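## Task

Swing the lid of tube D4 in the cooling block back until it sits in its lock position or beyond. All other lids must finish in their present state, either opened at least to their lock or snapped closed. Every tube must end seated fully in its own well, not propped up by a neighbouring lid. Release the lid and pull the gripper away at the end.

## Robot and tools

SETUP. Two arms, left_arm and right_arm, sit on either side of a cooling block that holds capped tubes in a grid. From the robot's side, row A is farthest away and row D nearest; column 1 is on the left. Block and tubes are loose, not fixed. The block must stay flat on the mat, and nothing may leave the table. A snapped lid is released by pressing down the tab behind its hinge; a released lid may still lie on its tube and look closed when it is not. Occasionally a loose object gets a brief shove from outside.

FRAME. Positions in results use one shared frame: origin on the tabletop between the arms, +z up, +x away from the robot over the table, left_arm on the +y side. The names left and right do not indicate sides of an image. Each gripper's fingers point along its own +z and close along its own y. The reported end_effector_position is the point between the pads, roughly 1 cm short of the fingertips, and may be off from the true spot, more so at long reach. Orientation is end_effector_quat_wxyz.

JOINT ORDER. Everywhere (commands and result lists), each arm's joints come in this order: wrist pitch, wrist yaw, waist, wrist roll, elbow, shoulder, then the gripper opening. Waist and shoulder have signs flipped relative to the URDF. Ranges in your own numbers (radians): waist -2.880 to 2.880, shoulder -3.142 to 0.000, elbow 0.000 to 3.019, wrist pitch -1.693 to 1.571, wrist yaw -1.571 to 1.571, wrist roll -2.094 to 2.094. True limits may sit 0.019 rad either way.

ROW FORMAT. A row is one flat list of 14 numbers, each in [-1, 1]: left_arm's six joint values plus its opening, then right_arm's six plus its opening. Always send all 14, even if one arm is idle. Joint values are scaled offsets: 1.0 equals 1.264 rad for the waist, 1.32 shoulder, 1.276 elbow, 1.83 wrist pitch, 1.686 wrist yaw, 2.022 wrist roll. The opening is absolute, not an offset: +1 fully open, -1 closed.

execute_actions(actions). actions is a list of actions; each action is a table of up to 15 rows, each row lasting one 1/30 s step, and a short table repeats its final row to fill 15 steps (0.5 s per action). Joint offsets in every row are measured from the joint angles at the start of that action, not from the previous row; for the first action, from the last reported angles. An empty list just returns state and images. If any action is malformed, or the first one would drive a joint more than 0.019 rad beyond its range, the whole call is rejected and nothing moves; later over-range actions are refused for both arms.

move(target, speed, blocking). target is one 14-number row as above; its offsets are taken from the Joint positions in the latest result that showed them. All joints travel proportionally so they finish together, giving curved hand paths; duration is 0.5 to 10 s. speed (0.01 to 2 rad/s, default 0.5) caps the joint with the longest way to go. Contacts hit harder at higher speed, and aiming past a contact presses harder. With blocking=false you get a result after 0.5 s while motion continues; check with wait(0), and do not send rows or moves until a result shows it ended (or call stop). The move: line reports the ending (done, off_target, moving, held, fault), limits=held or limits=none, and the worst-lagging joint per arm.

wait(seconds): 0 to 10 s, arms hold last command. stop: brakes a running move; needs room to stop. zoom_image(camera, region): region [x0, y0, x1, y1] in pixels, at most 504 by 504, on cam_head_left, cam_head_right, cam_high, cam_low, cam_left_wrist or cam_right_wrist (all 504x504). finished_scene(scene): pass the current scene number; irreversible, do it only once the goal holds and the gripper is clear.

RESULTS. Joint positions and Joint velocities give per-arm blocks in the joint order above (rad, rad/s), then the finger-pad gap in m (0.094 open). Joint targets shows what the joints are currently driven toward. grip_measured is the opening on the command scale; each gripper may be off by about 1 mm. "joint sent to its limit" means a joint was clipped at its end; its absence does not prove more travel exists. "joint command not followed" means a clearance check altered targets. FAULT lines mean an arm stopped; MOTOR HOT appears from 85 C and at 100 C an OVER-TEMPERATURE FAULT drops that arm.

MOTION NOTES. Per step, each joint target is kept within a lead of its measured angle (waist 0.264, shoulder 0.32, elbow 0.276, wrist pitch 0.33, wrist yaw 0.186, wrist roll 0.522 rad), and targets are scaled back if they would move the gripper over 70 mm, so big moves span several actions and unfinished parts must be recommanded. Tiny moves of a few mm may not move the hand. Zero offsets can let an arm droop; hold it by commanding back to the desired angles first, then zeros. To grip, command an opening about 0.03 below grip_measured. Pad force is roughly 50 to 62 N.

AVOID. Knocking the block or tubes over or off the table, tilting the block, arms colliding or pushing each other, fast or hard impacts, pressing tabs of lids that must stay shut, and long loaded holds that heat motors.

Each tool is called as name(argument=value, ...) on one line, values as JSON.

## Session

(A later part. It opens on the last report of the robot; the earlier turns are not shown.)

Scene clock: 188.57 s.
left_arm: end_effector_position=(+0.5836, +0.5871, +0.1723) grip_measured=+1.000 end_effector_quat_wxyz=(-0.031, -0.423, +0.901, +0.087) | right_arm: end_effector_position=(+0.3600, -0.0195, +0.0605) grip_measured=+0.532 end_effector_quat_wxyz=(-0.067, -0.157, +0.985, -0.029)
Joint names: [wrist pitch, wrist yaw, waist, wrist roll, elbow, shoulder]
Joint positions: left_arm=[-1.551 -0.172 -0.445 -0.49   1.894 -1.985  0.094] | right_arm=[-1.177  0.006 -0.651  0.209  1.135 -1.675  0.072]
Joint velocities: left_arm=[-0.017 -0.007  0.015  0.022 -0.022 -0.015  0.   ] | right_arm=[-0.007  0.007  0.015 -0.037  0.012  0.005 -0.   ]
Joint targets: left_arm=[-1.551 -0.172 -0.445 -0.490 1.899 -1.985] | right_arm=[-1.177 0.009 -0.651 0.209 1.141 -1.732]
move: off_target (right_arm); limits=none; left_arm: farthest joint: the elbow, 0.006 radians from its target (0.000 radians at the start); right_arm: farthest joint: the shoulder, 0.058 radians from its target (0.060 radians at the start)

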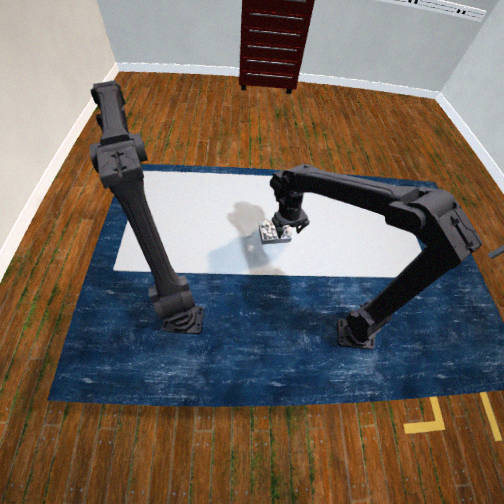

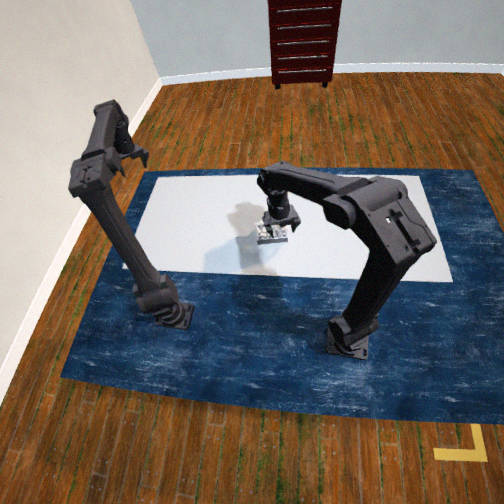

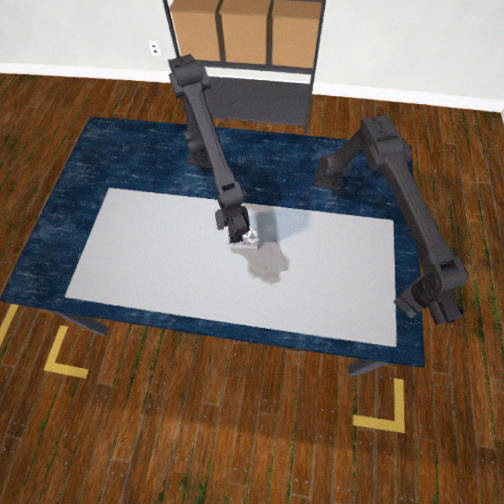

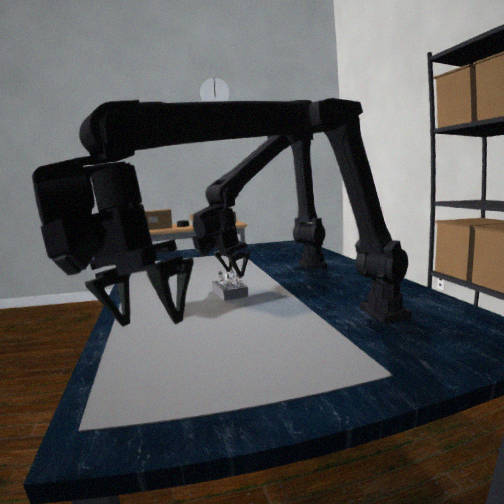

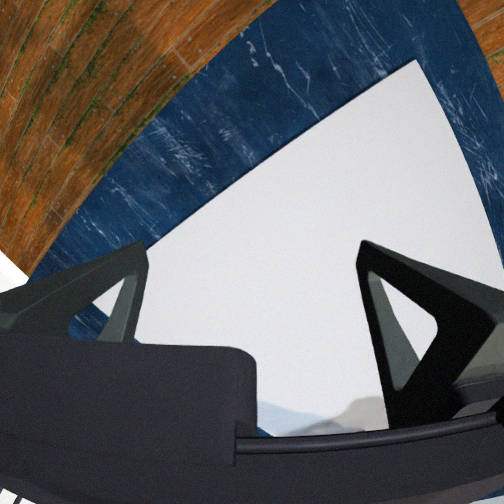

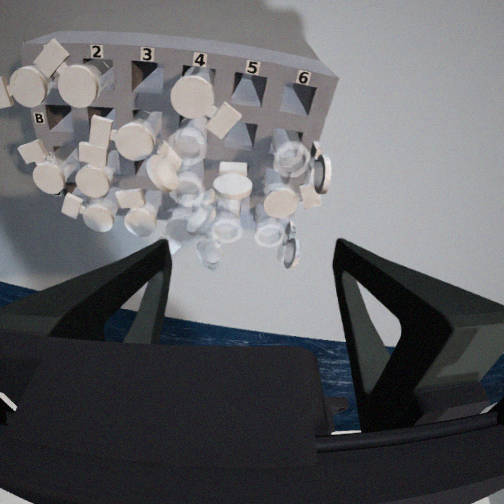

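move(target=[0,0,0,0,0,0,1,-0.02,0,0,0,0.005,-0.05,0.53], speed=0.015)

zoom_image(camera="cam_right_wrist", region=[60,120,340,340])

Scene clock: 218.70 s.
left_arm: end_effector_position=(+0.5821, +0.5865, +0.1702) grip_measured=+1.000 end_effector_quat_wxyz=(-0.034, -0.422, +0.901, +0.087) | right_arm: end_effector_position=(+0.3586, -0.0201, +0.0602) grip_measured=+0.532 end_effector_quat_wxyz=(-0.075, -0.157, +0.984, -0.032)
Joint names: [wrist pitch, wrist yaw, waist, wrist roll, elbow, shoulder]
Joint positions: left_arm=[-1.551 -0.172 -0.445 -0.49   1.888 -1.985  0.094] | right_arm=[-1.193  0.005 -0.651  0.209  1.142 -1.682  0.072]
Joint velocities: left_arm=[-0.032  0.007  0.005 -0.051 -0.017  0.015  0.   ] | right_arm=[ 0.007  0.007 -0.005  0.037 -0.012  0.005 -0.001]
Joint targets: left_arm=[-1.551 -0.172 -0.445 -0.490 1.894 -1.985] | right_arm=[-1.213 0.006 -0.651 0.209 1.141 -1.741]
move: off_target (right_arm); limits=none; left_arm: farthest joint: the elbow, 0.006 radians from its target (0.000 radians at the start); right_arm: farthest joint: the shoulder, 0.059 radians from its target (0.066 radians at the start)

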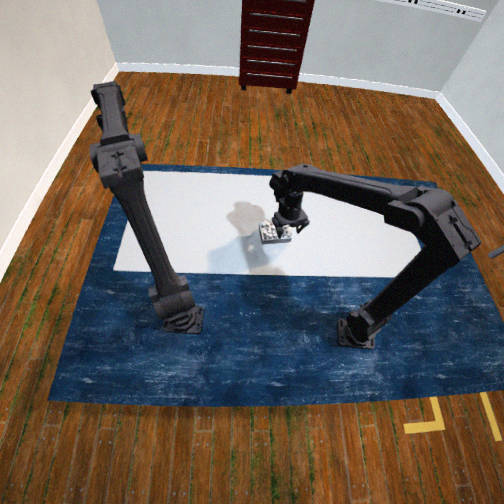

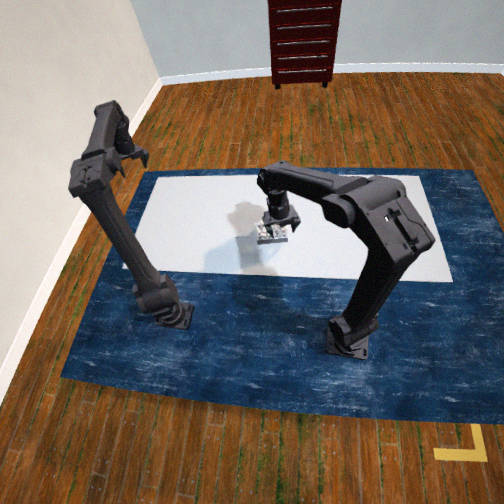

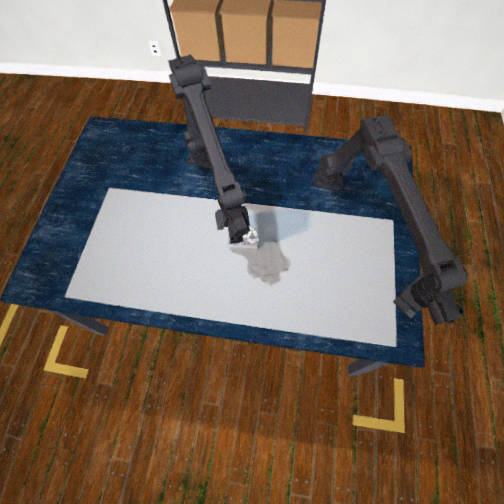

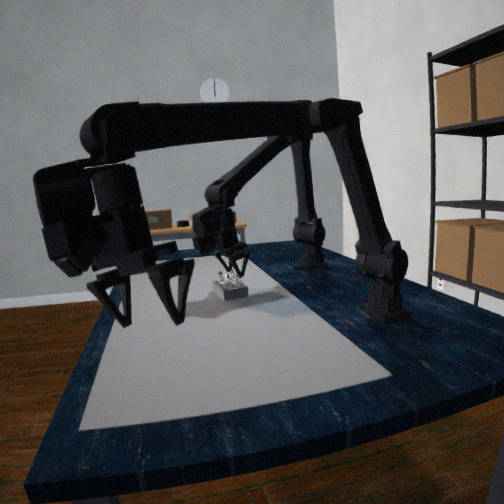

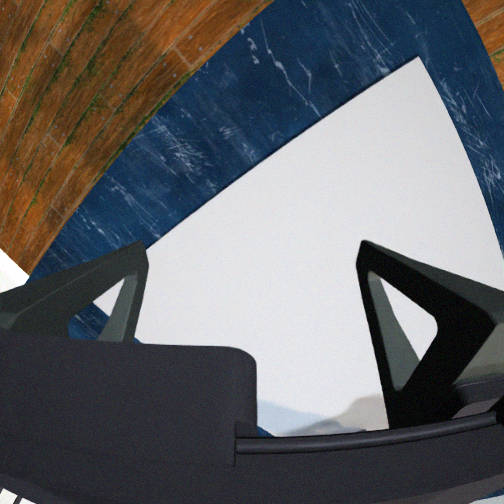

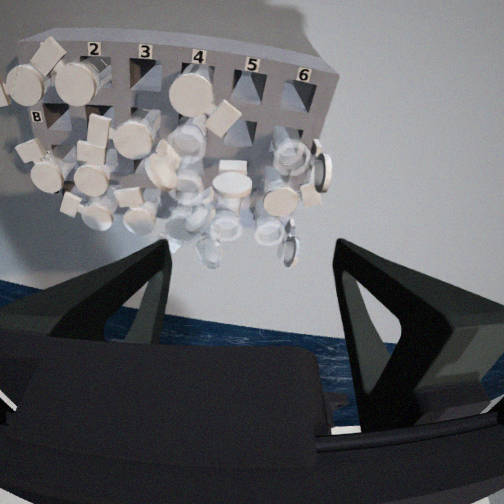

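Region (60, 120, 340, 340) of cam_right_wrist's 504x504 image, scaled by 1.800, with more detail than that image has; it fills the top 396 rows of this view, and the rest is white.

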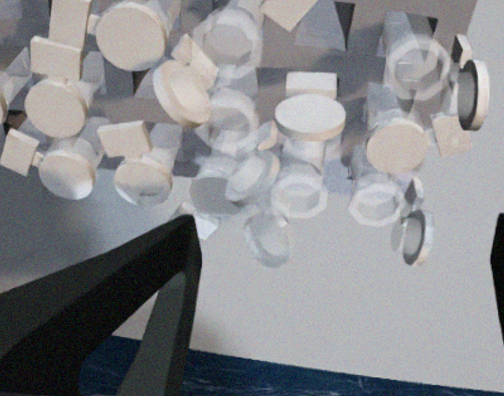

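move(target=[0,0,0,0,0,0,1,0,0,0,0,0.045,0.025,0.53], speed=0.03)

zoom_image(camera="cam_right_wrist", region=[100,150,280,290])

Scene clock: 237.10 s.
left_arm: end_effector_position=(+0.5807, +0.5859, +0.1683) grip_measured=+1.000 end_effector_quat_wxyz=(-0.037, -0.422, +0.901, +0.088) | right_arm: end_effector_position=(+0.3595, -0.0195, +0.0666) grip_measured=+0.532 end_effector_quat_wxyz=(-0.068, -0.157, +0.985, -0.029)
Joint names: [wrist pitch, wrist yaw, waist, wrist roll, elbow, shoulder]
Joint positions: left_arm=[-1.551 -0.172 -0.445 -0.49   1.883 -1.985  0.094] | right_arm=[-1.193  0.005 -0.651  0.209  1.142 -1.666  0.072]
Joint velocities: left_arm=[-0.002  0.037  0.015  0.007 -0.002 -0.005  0.   ] | right_arm=[ 0.022  0.081  0.015  0.007  0.017  0.015 -0.001]
Joint targets: left_arm=[-1.551 -0.172 -0.445 -0.490 1.888 -1.985] | right_arm=[-1.193 0.005 -0.651 0.209 1.200 -1.650]
move: off_target (right_arm); limits=none; left_arm: farthest joint: the elbow, 0.005 radians from its target (0.000 radians at the start); right_arm: farthest joint: the elbow, 0.057 radians from its target (0.057 radians at the start)

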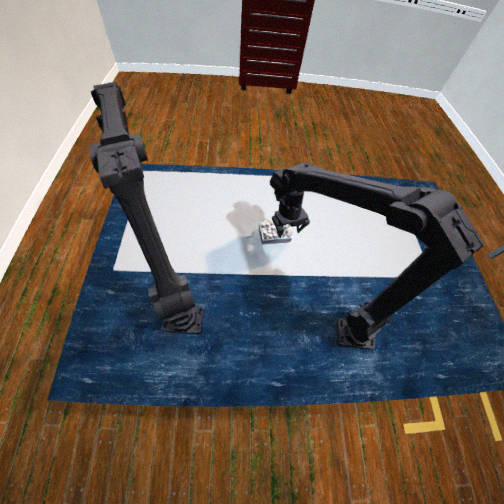

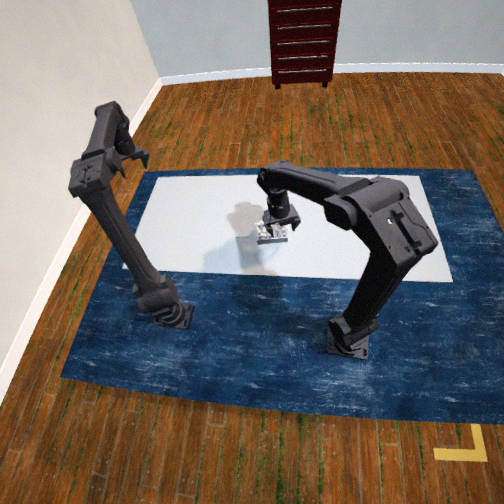

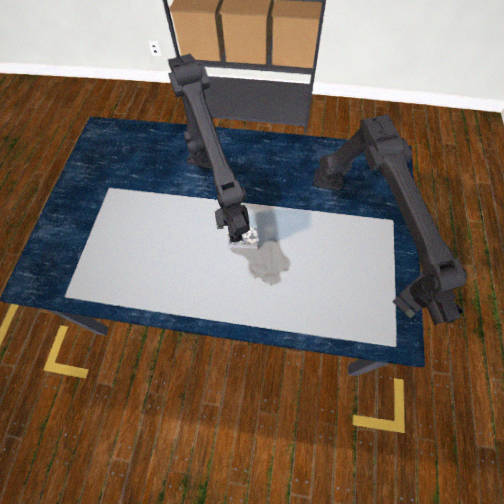

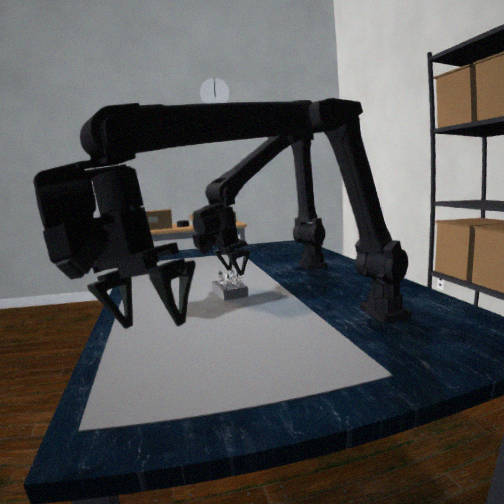

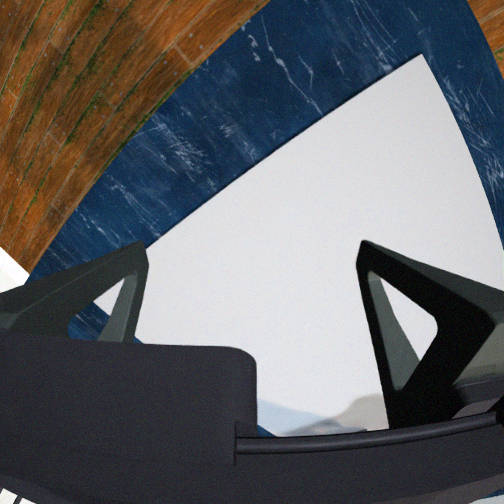

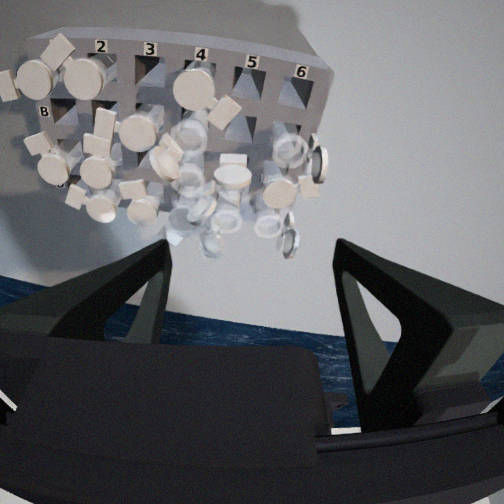

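Region (100, 150, 280, 290) of cam_right_wrist's 504x504 image, scaled by 2.800, with more detail than that image has.

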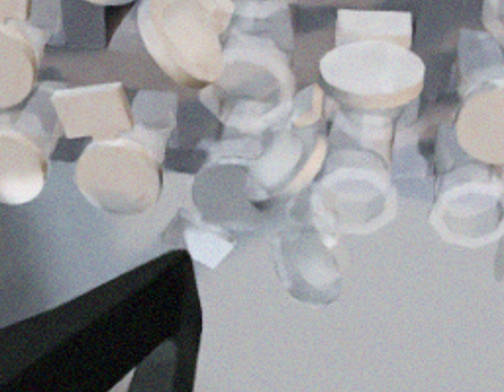

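move(target=[0,0,0,0,0,0,1,0,0,0,0,0,-0.075,0.53], speed=0.015)

zoom_image(camera="cam_right_wrist", region=[100,150,280,290])

Scene clock: 262.87 s.
left_arm: end_effector_position=(+0.5792, +0.5853, +0.1663) grip_measured=+1.000 end_effector_quat_wxyz=(-0.040, -0.422, +0.901, +0.088) | right_arm: end_effector_position=(+0.3579, -0.0194, +0.0590) grip_measured=+0.532 end_effector_quat_wxyz=(-0.078, -0.157, +0.984, -0.029)
Joint names: [wrist pitch, wrist yaw, waist, wrist roll, elbow, shoulder]
Joint positions: left_arm=[-1.551 -0.172 -0.445 -0.49   1.877 -1.985  0.094] | right_arm=[-1.194 -0.001 -0.651  0.208  1.142 -1.685  0.072]
Joint velocities: left_arm=[-0.012  0.051  0.015 -0.066  0.012 -0.005  0.   ] | right_arm=[-0.022 -0.022 -0.005 -0.007 -0.002 -0.005 -0.001]
Joint targets: left_arm=[-1.551 -0.172 -0.445 -0.490 1.883 -1.985] | right_arm=[-1.193 0.005 -0.651 0.209 1.142 -1.765]
move: off_target (right_arm); limits=none; left_arm: farthest joint: the elbow, 0.006 radians from its target (0.000 radians at the start); right_arm: farthest joint: the shoulder, 0.080 radians from its target (0.099 radians at the start)

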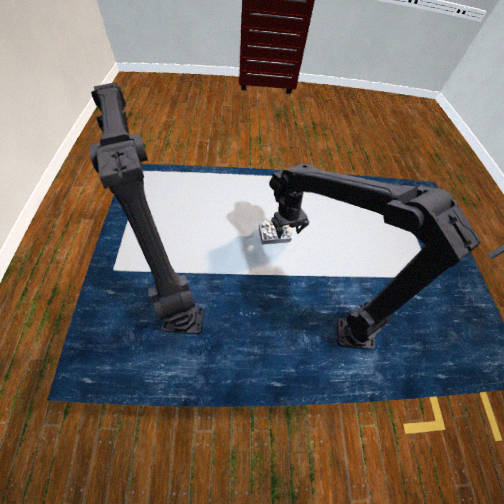

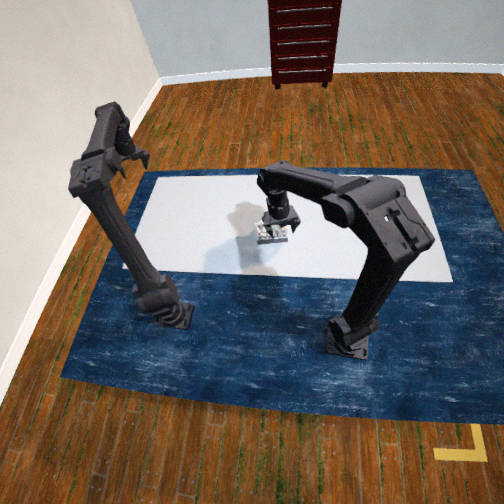

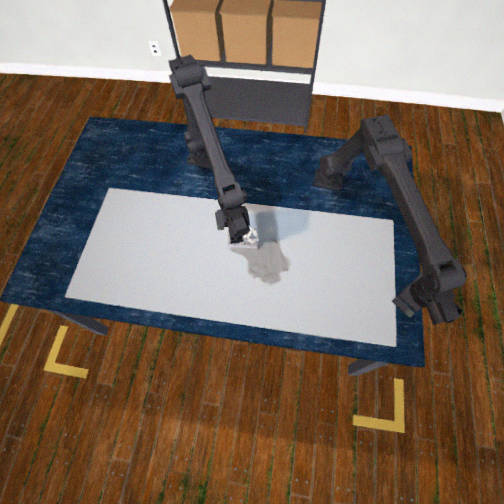

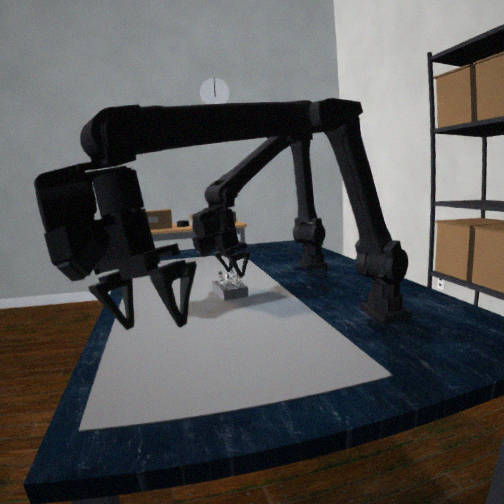

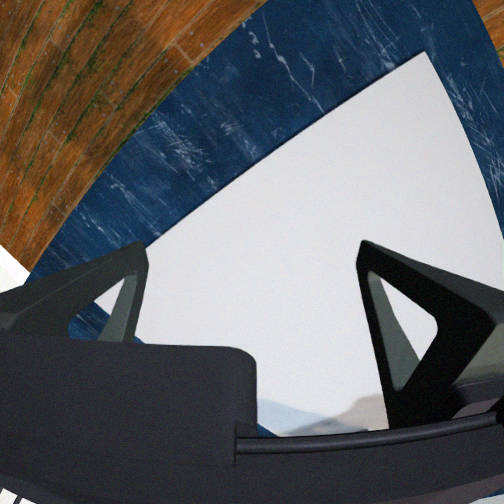

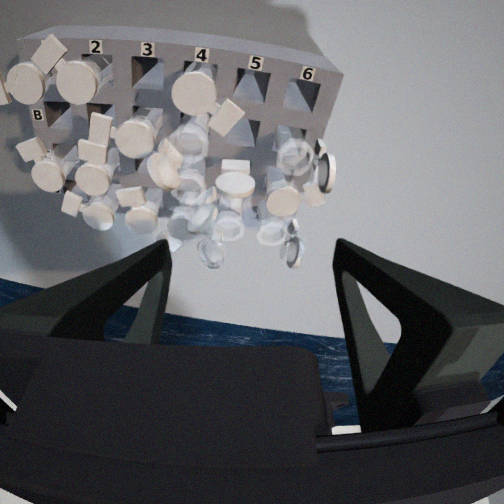

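Region (100, 150, 280, 290) of cam_right_wrist's 504x504 image, scaled by 2.800, with more detail than that image has.

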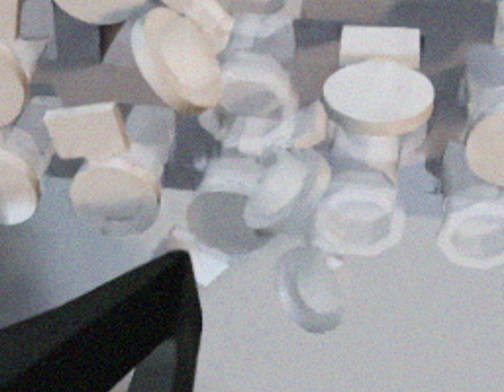

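move(target=[0,0,0,0,0,0,1,0,0,0,0,0,-0.075,0.53], speed=0.015)

zoom_image(camera="cam_right_wrist", region=[100,150,280,290])

Scene clock: 279.43 s.
left_arm: end_effector_position=(+0.5777, +0.5847, +0.1642) grip_measured=+1.000 end_effector_quat_wxyz=(-0.043, -0.422, +0.901, +0.088) | right_arm: end_effector_position=(+0.3512, -0.0224, +0.0391) grip_measured=+0.532 end_effector_quat_wxyz=(-0.109, -0.161, +0.980, -0.039)
Joint names: [wrist pitch, wrist yaw, waist, wrist roll, elbow, shoulder]
Joint positions: left_arm=[-1.551 -0.172 -0.445 -0.49   1.871 -1.985  0.094] | right_arm=[-1.206 -0.005 -0.651  0.199  1.142 -1.737  0.072]
Joint velocities: left_arm=[ 0.002  0.037 -0.005  0.066 -0.002  0.015  0.   ] | right_arm=[ 0.002 -0.037  0.005  0.022 -0.007  0.015 -0.   ]
Joint targets: left_arm=[-1.551 -0.172 -0.445 -0.490 1.877 -1.985] | right_arm=[-1.194 -0.001 -0.651 0.208 1.142 -1.785]
move: off_target (right_arm); limits=none; left_arm: farthest joint: the elbow, 0.006 radians from its target (0.000 radians at the start); right_arm: farthest joint: the shoulder, 0.047 radians from its target (0.099 radians at the start)

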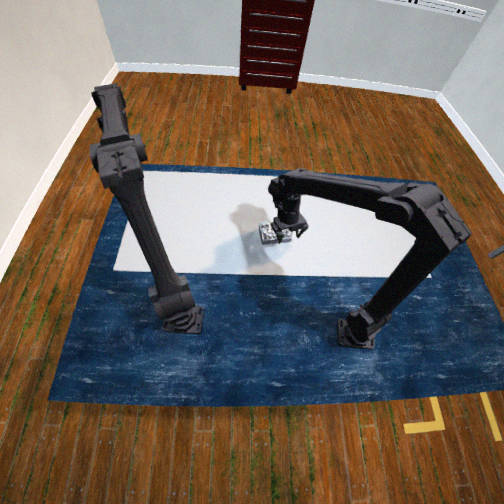

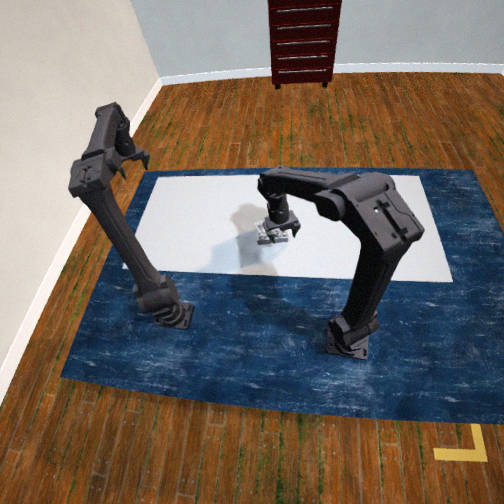

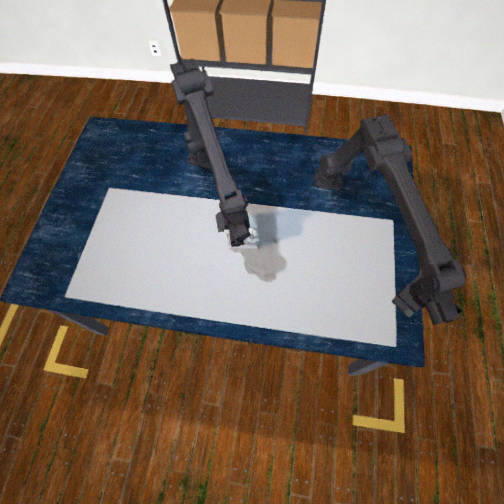

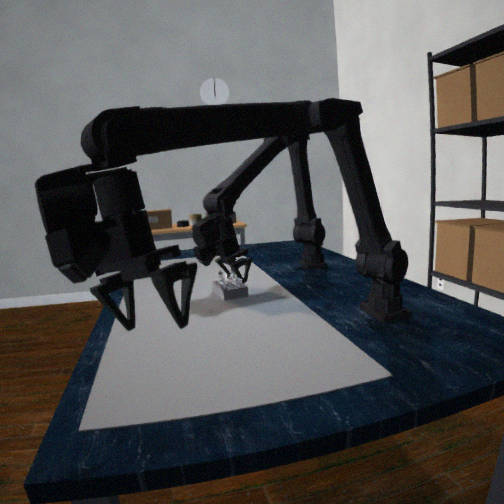

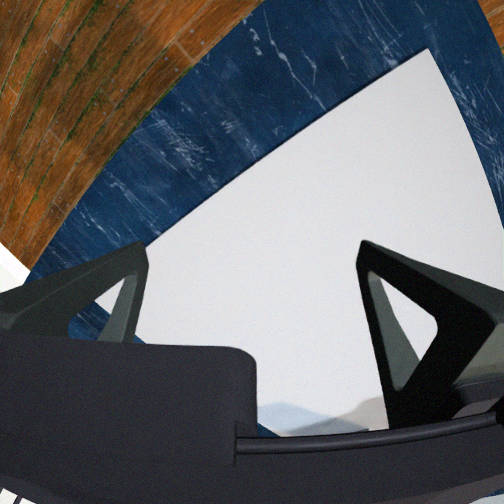

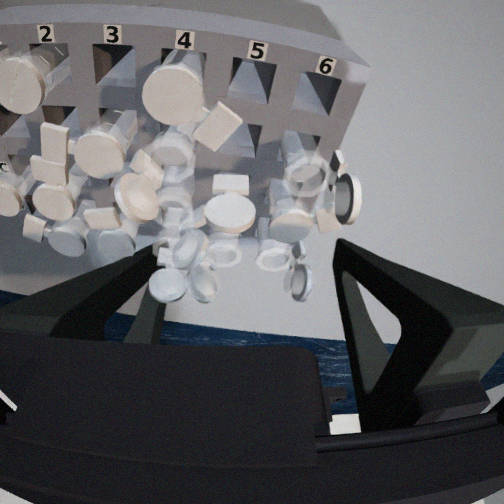

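Region (100, 150, 280, 290) of cam_right_wrist's 504x504 image, scaled by 2.800, with more detail than that image has.

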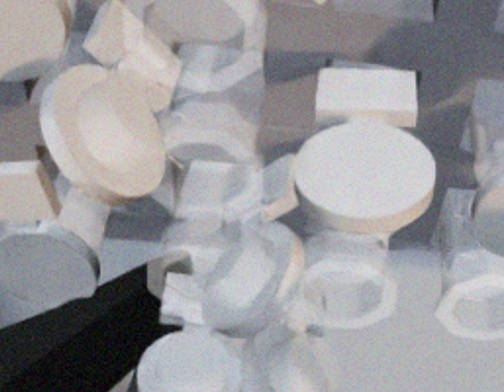

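move(target=[0,0,0,0,0,0,1,0,0,0,0,0.045,0.01,0.7], speed=0.02)

zoom_image(camera="cam_right_wrist", region=[60,150,340,340])

Scene clock: 290.70 s.
left_arm: end_effector_position=(+0.5763, +0.5841, +0.1623) grip_measured=+1.000 end_effector_quat_wxyz=(-0.045, -0.421, +0.901, +0.088) | right_arm: end_effector_position=(+0.3505, -0.0230, +0.0400) grip_measured=+0.697 end_effector_quat_wxyz=(-0.110, -0.162, +0.980, -0.039)
Joint names: [wrist pitch, wrist yaw, waist, wrist roll, elbow, shoulder]
Joint positions: left_arm=[-1.551 -0.172 -0.445 -0.49   1.866 -1.985  0.094] | right_arm=[-1.21  -0.004 -0.651  0.196  1.142 -1.736  0.08 ]
Joint velocities: left_arm=[-0.017 -0.051  0.005 -0.081  0.002  0.015  0.   ] | right_arm=[-0.002  0.007 -0.005 -0.022 -0.007  0.005 -0.   ]
Joint targets: left_arm=[-1.551 -0.172 -0.445 -0.490 1.872 -1.985] | right_arm=[-1.206 -0.005 -0.651 0.199 1.199 -1.724]
move: off_target (right_arm); limits=none; left_arm: farthest joint: the elbow, 0.005 radians from its target (0.000 radians at the start); right_arm: farthest joint: the elbow, 0.058 radians from its target (0.058 radians at the start)

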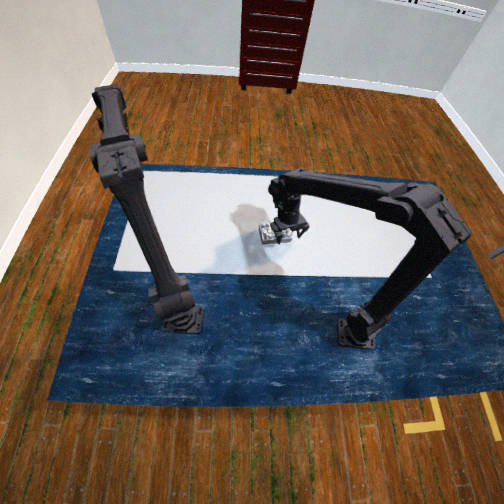

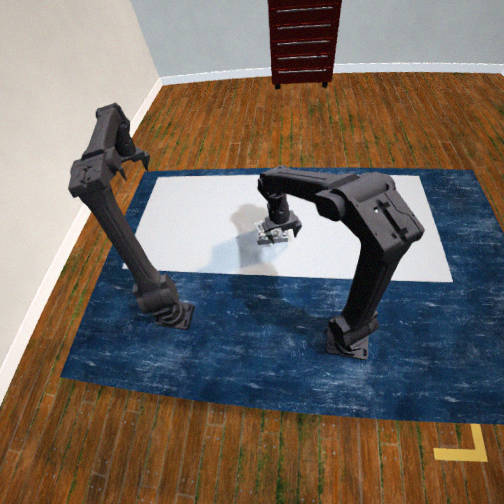

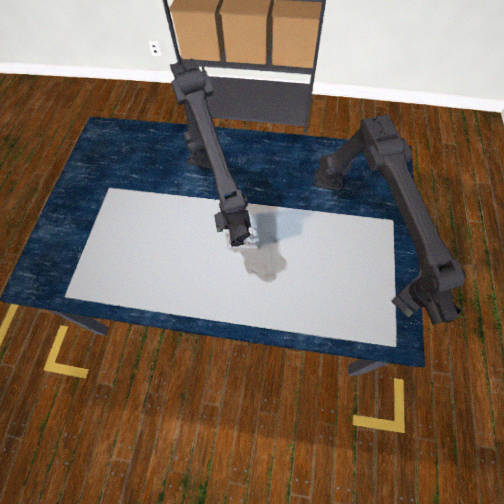

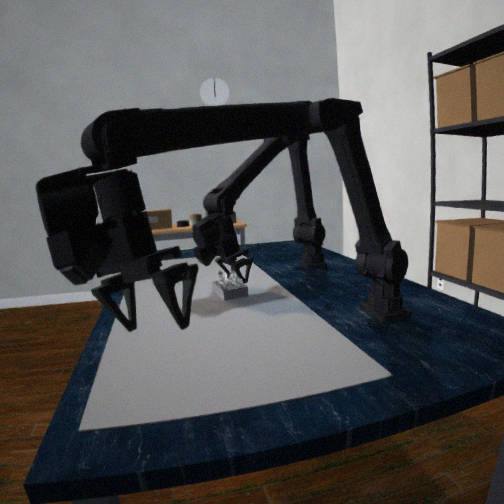

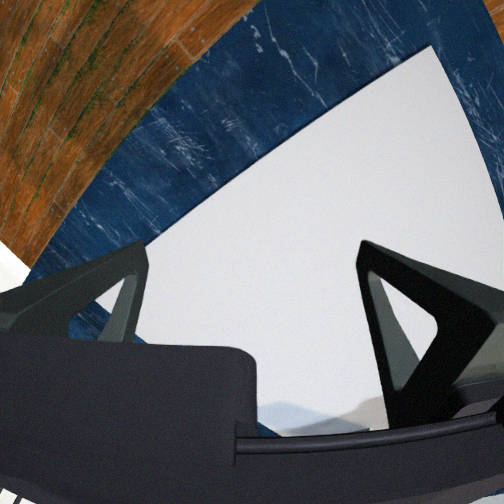

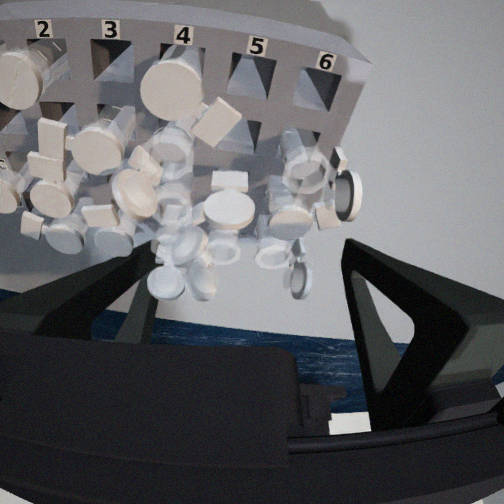

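Region (60, 150, 340, 340) of cam_right_wrist's 504x504 image, scaled by 1.800, with more detail than that image has; it fills the top 342 rows of this view, and the rest is white.

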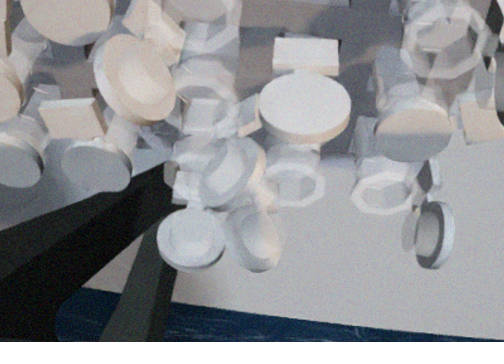

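Retreat backward and up.

move(target=[0,0,0,0,0,0,1,-0.04,0,0,0,0.045,0.07,0.7], speed=0.03)

zoom_image(camera="cam_right_wrist", region=[60,100,340,300])

Scene clock: 302.57 s.
left_arm: end_effector_position=(+0.5748, +0.5835, +0.1603) grip_measured=+1.000 end_effector_quat_wxyz=(-0.048, -0.421, +0.901, +0.088) | right_arm: end_effector_position=(+0.3452, -0.0261, +0.0739) grip_measured=+0.697 end_effector_quat_wxyz=(-0.099, -0.163, +0.981, -0.035)
Joint names: [wrist pitch, wrist yaw, waist, wrist roll, elbow, shoulder]
Joint positions: left_arm=[-1.551 -0.172 -0.445 -0.49   1.86  -1.985  0.094] | right_arm=[-1.269 -0.004 -0.651  0.196  1.147 -1.66   0.08 ]
Joint velocities: left_arm=[ 0.012 -0.081  0.005 -0.125  0.017 -0.005  0.   ] | right_arm=[ 0.007  0.037  0.015  0.037 -0.002  0.005 -0.   ]
Joint targets: left_arm=[-1.551 -0.172 -0.445 -0.490 1.866 -1.985] | right_arm=[-1.283 -0.004 -0.651 0.196 1.199 -1.643]
move: off_target (right_arm); limits=none; left_arm: farthest joint: the elbow, 0.006 radians from its target (0.000 radians at the start); right_arm: farthest joint: the elbow, 0.052 radians from its target (0.058 radians at the start)

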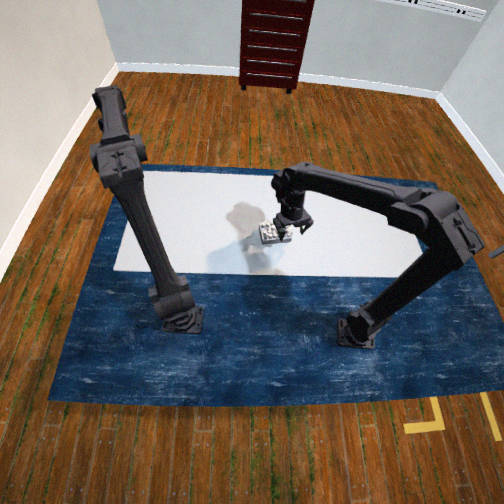

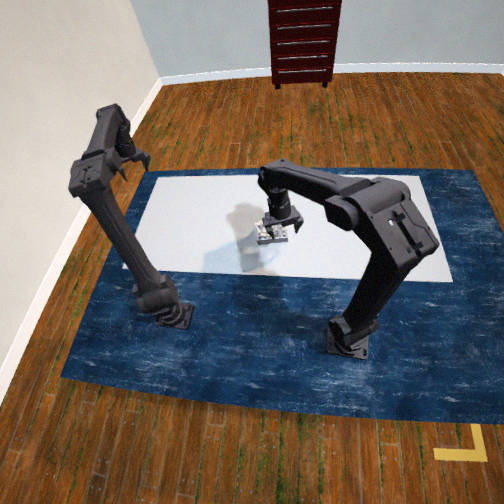

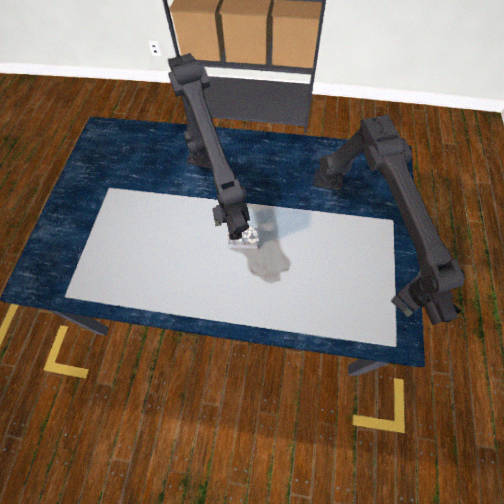

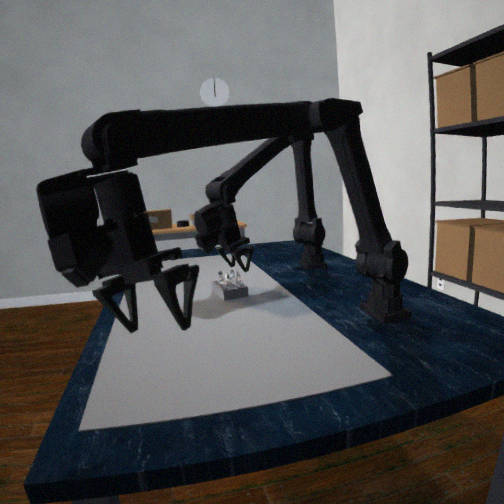

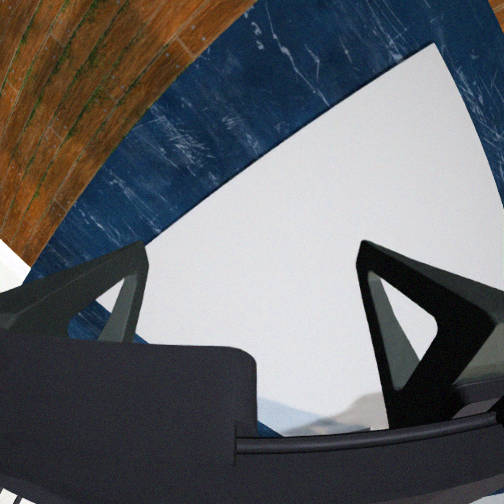

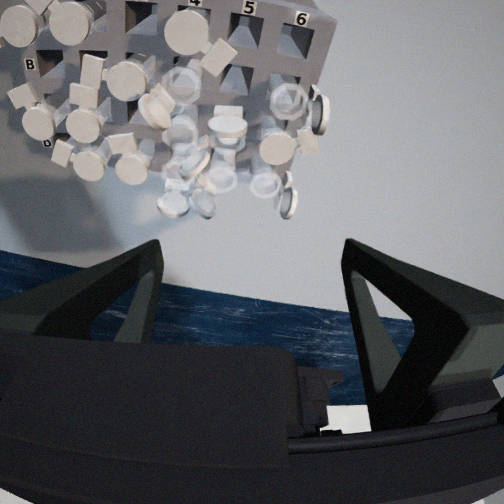

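Region (60, 100, 340, 300) of cam_right_wrist's 504x504 image, scaled by 1.800, with more detail than that image has; it fills the top 360 rows of this view, and the rest is white.

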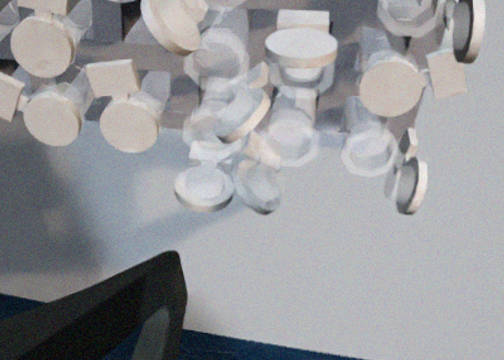

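move(target=[0,0,0,0,0,0,1,0,0,0,0,0.04,0.25,0.7], speed=0.25)

zoom_image(camera="cam_right_wrist", region=[60,60,360,360])

Scene clock: 310.23 s.
left_arm: end_effector_position=(+0.5733, +0.5829, +0.1584) grip_measured=+1.000 end_effector_quat_wxyz=(-0.051, -0.421, +0.901, +0.088) | right_arm: end_effector_position=(+0.3434, -0.0271, +0.1998) grip_measured=+0.697 end_effector_quat_wxyz=(+0.054, -0.163, +0.985, +0.022)
Joint names: [wrist pitch, wrist yaw, waist, wrist roll, elbow, shoulder]
Joint positions: left_arm=[-1.551 -0.172 -0.445 -0.49   1.855 -1.985  0.094] | right_arm=[-1.269 -0.004 -0.651  0.196  1.147 -1.333  0.08 ]
Joint velocities: left_arm=[ 0.002 -0.022  0.005 -0.022  0.017  0.015  0.   ] | right_arm=[-0.012 -0.081  0.005 -0.022 -0.007  0.024  0.001]
Joint targets: left_arm=[-1.551 -0.172 -0.445 -0.490 1.860 -1.985] | right_arm=[-1.269 -0.004 -0.651 0.196 1.198 -1.330]
move: off_target (right_arm); limits=none; left_arm: farthest joint: the elbow, 0.005 radians from its target (0.000 radians at the start); right_arm: farthest joint: the elbow, 0.051 radians from its target (0.051 radians at the start)

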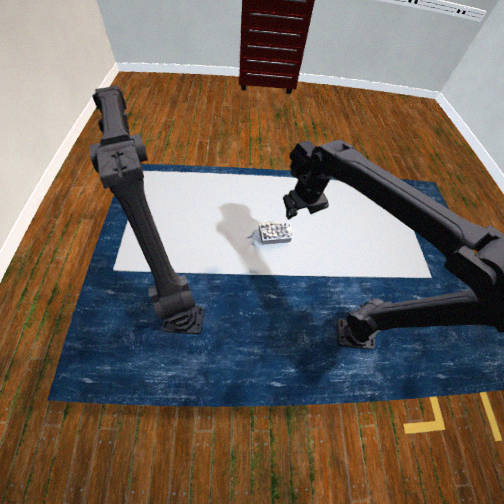

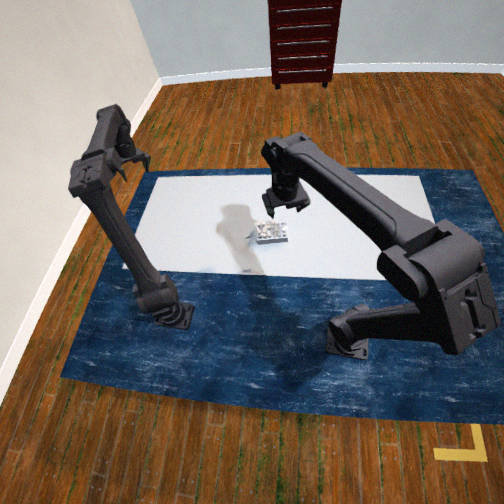

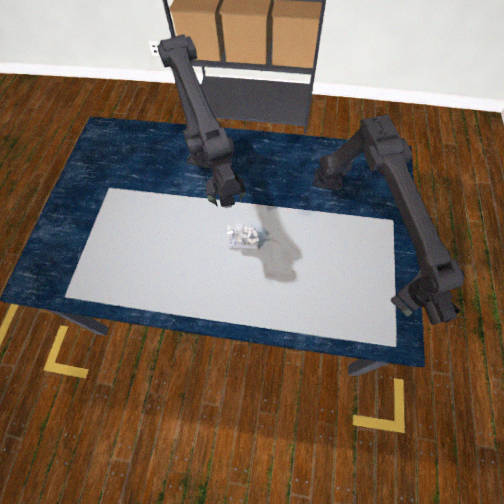

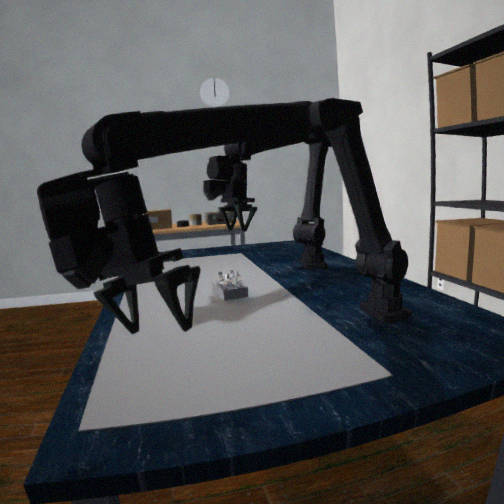

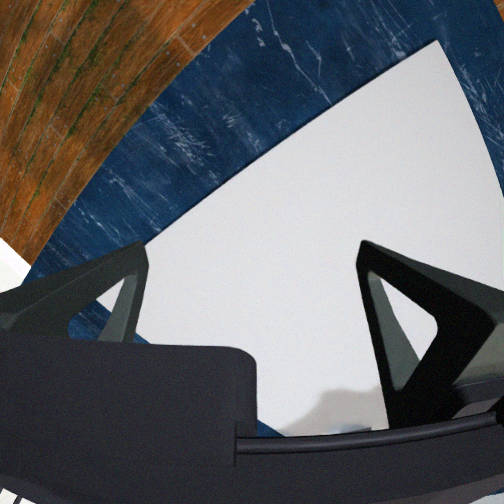

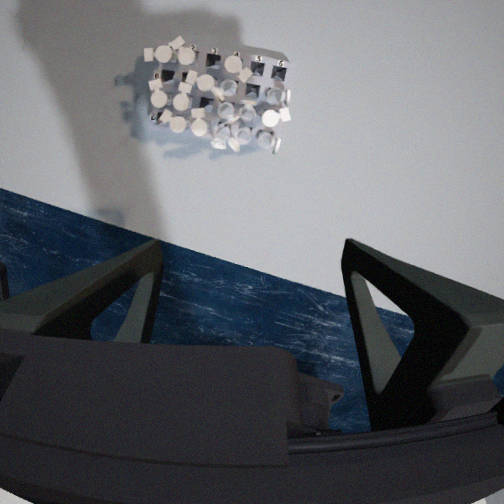

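Region (60, 60, 360, 360) of cam_right_wrist's 504x504 image, scaled by 1.680, with more detail than that image has.

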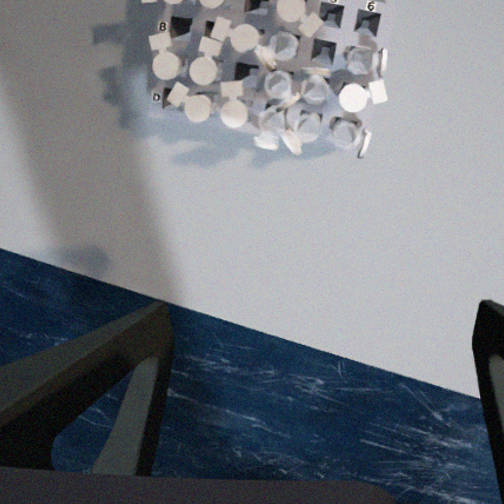

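Lid is open beyond the tube mouth.

finished_scene(scene=2)

The scene is finished: the task was done.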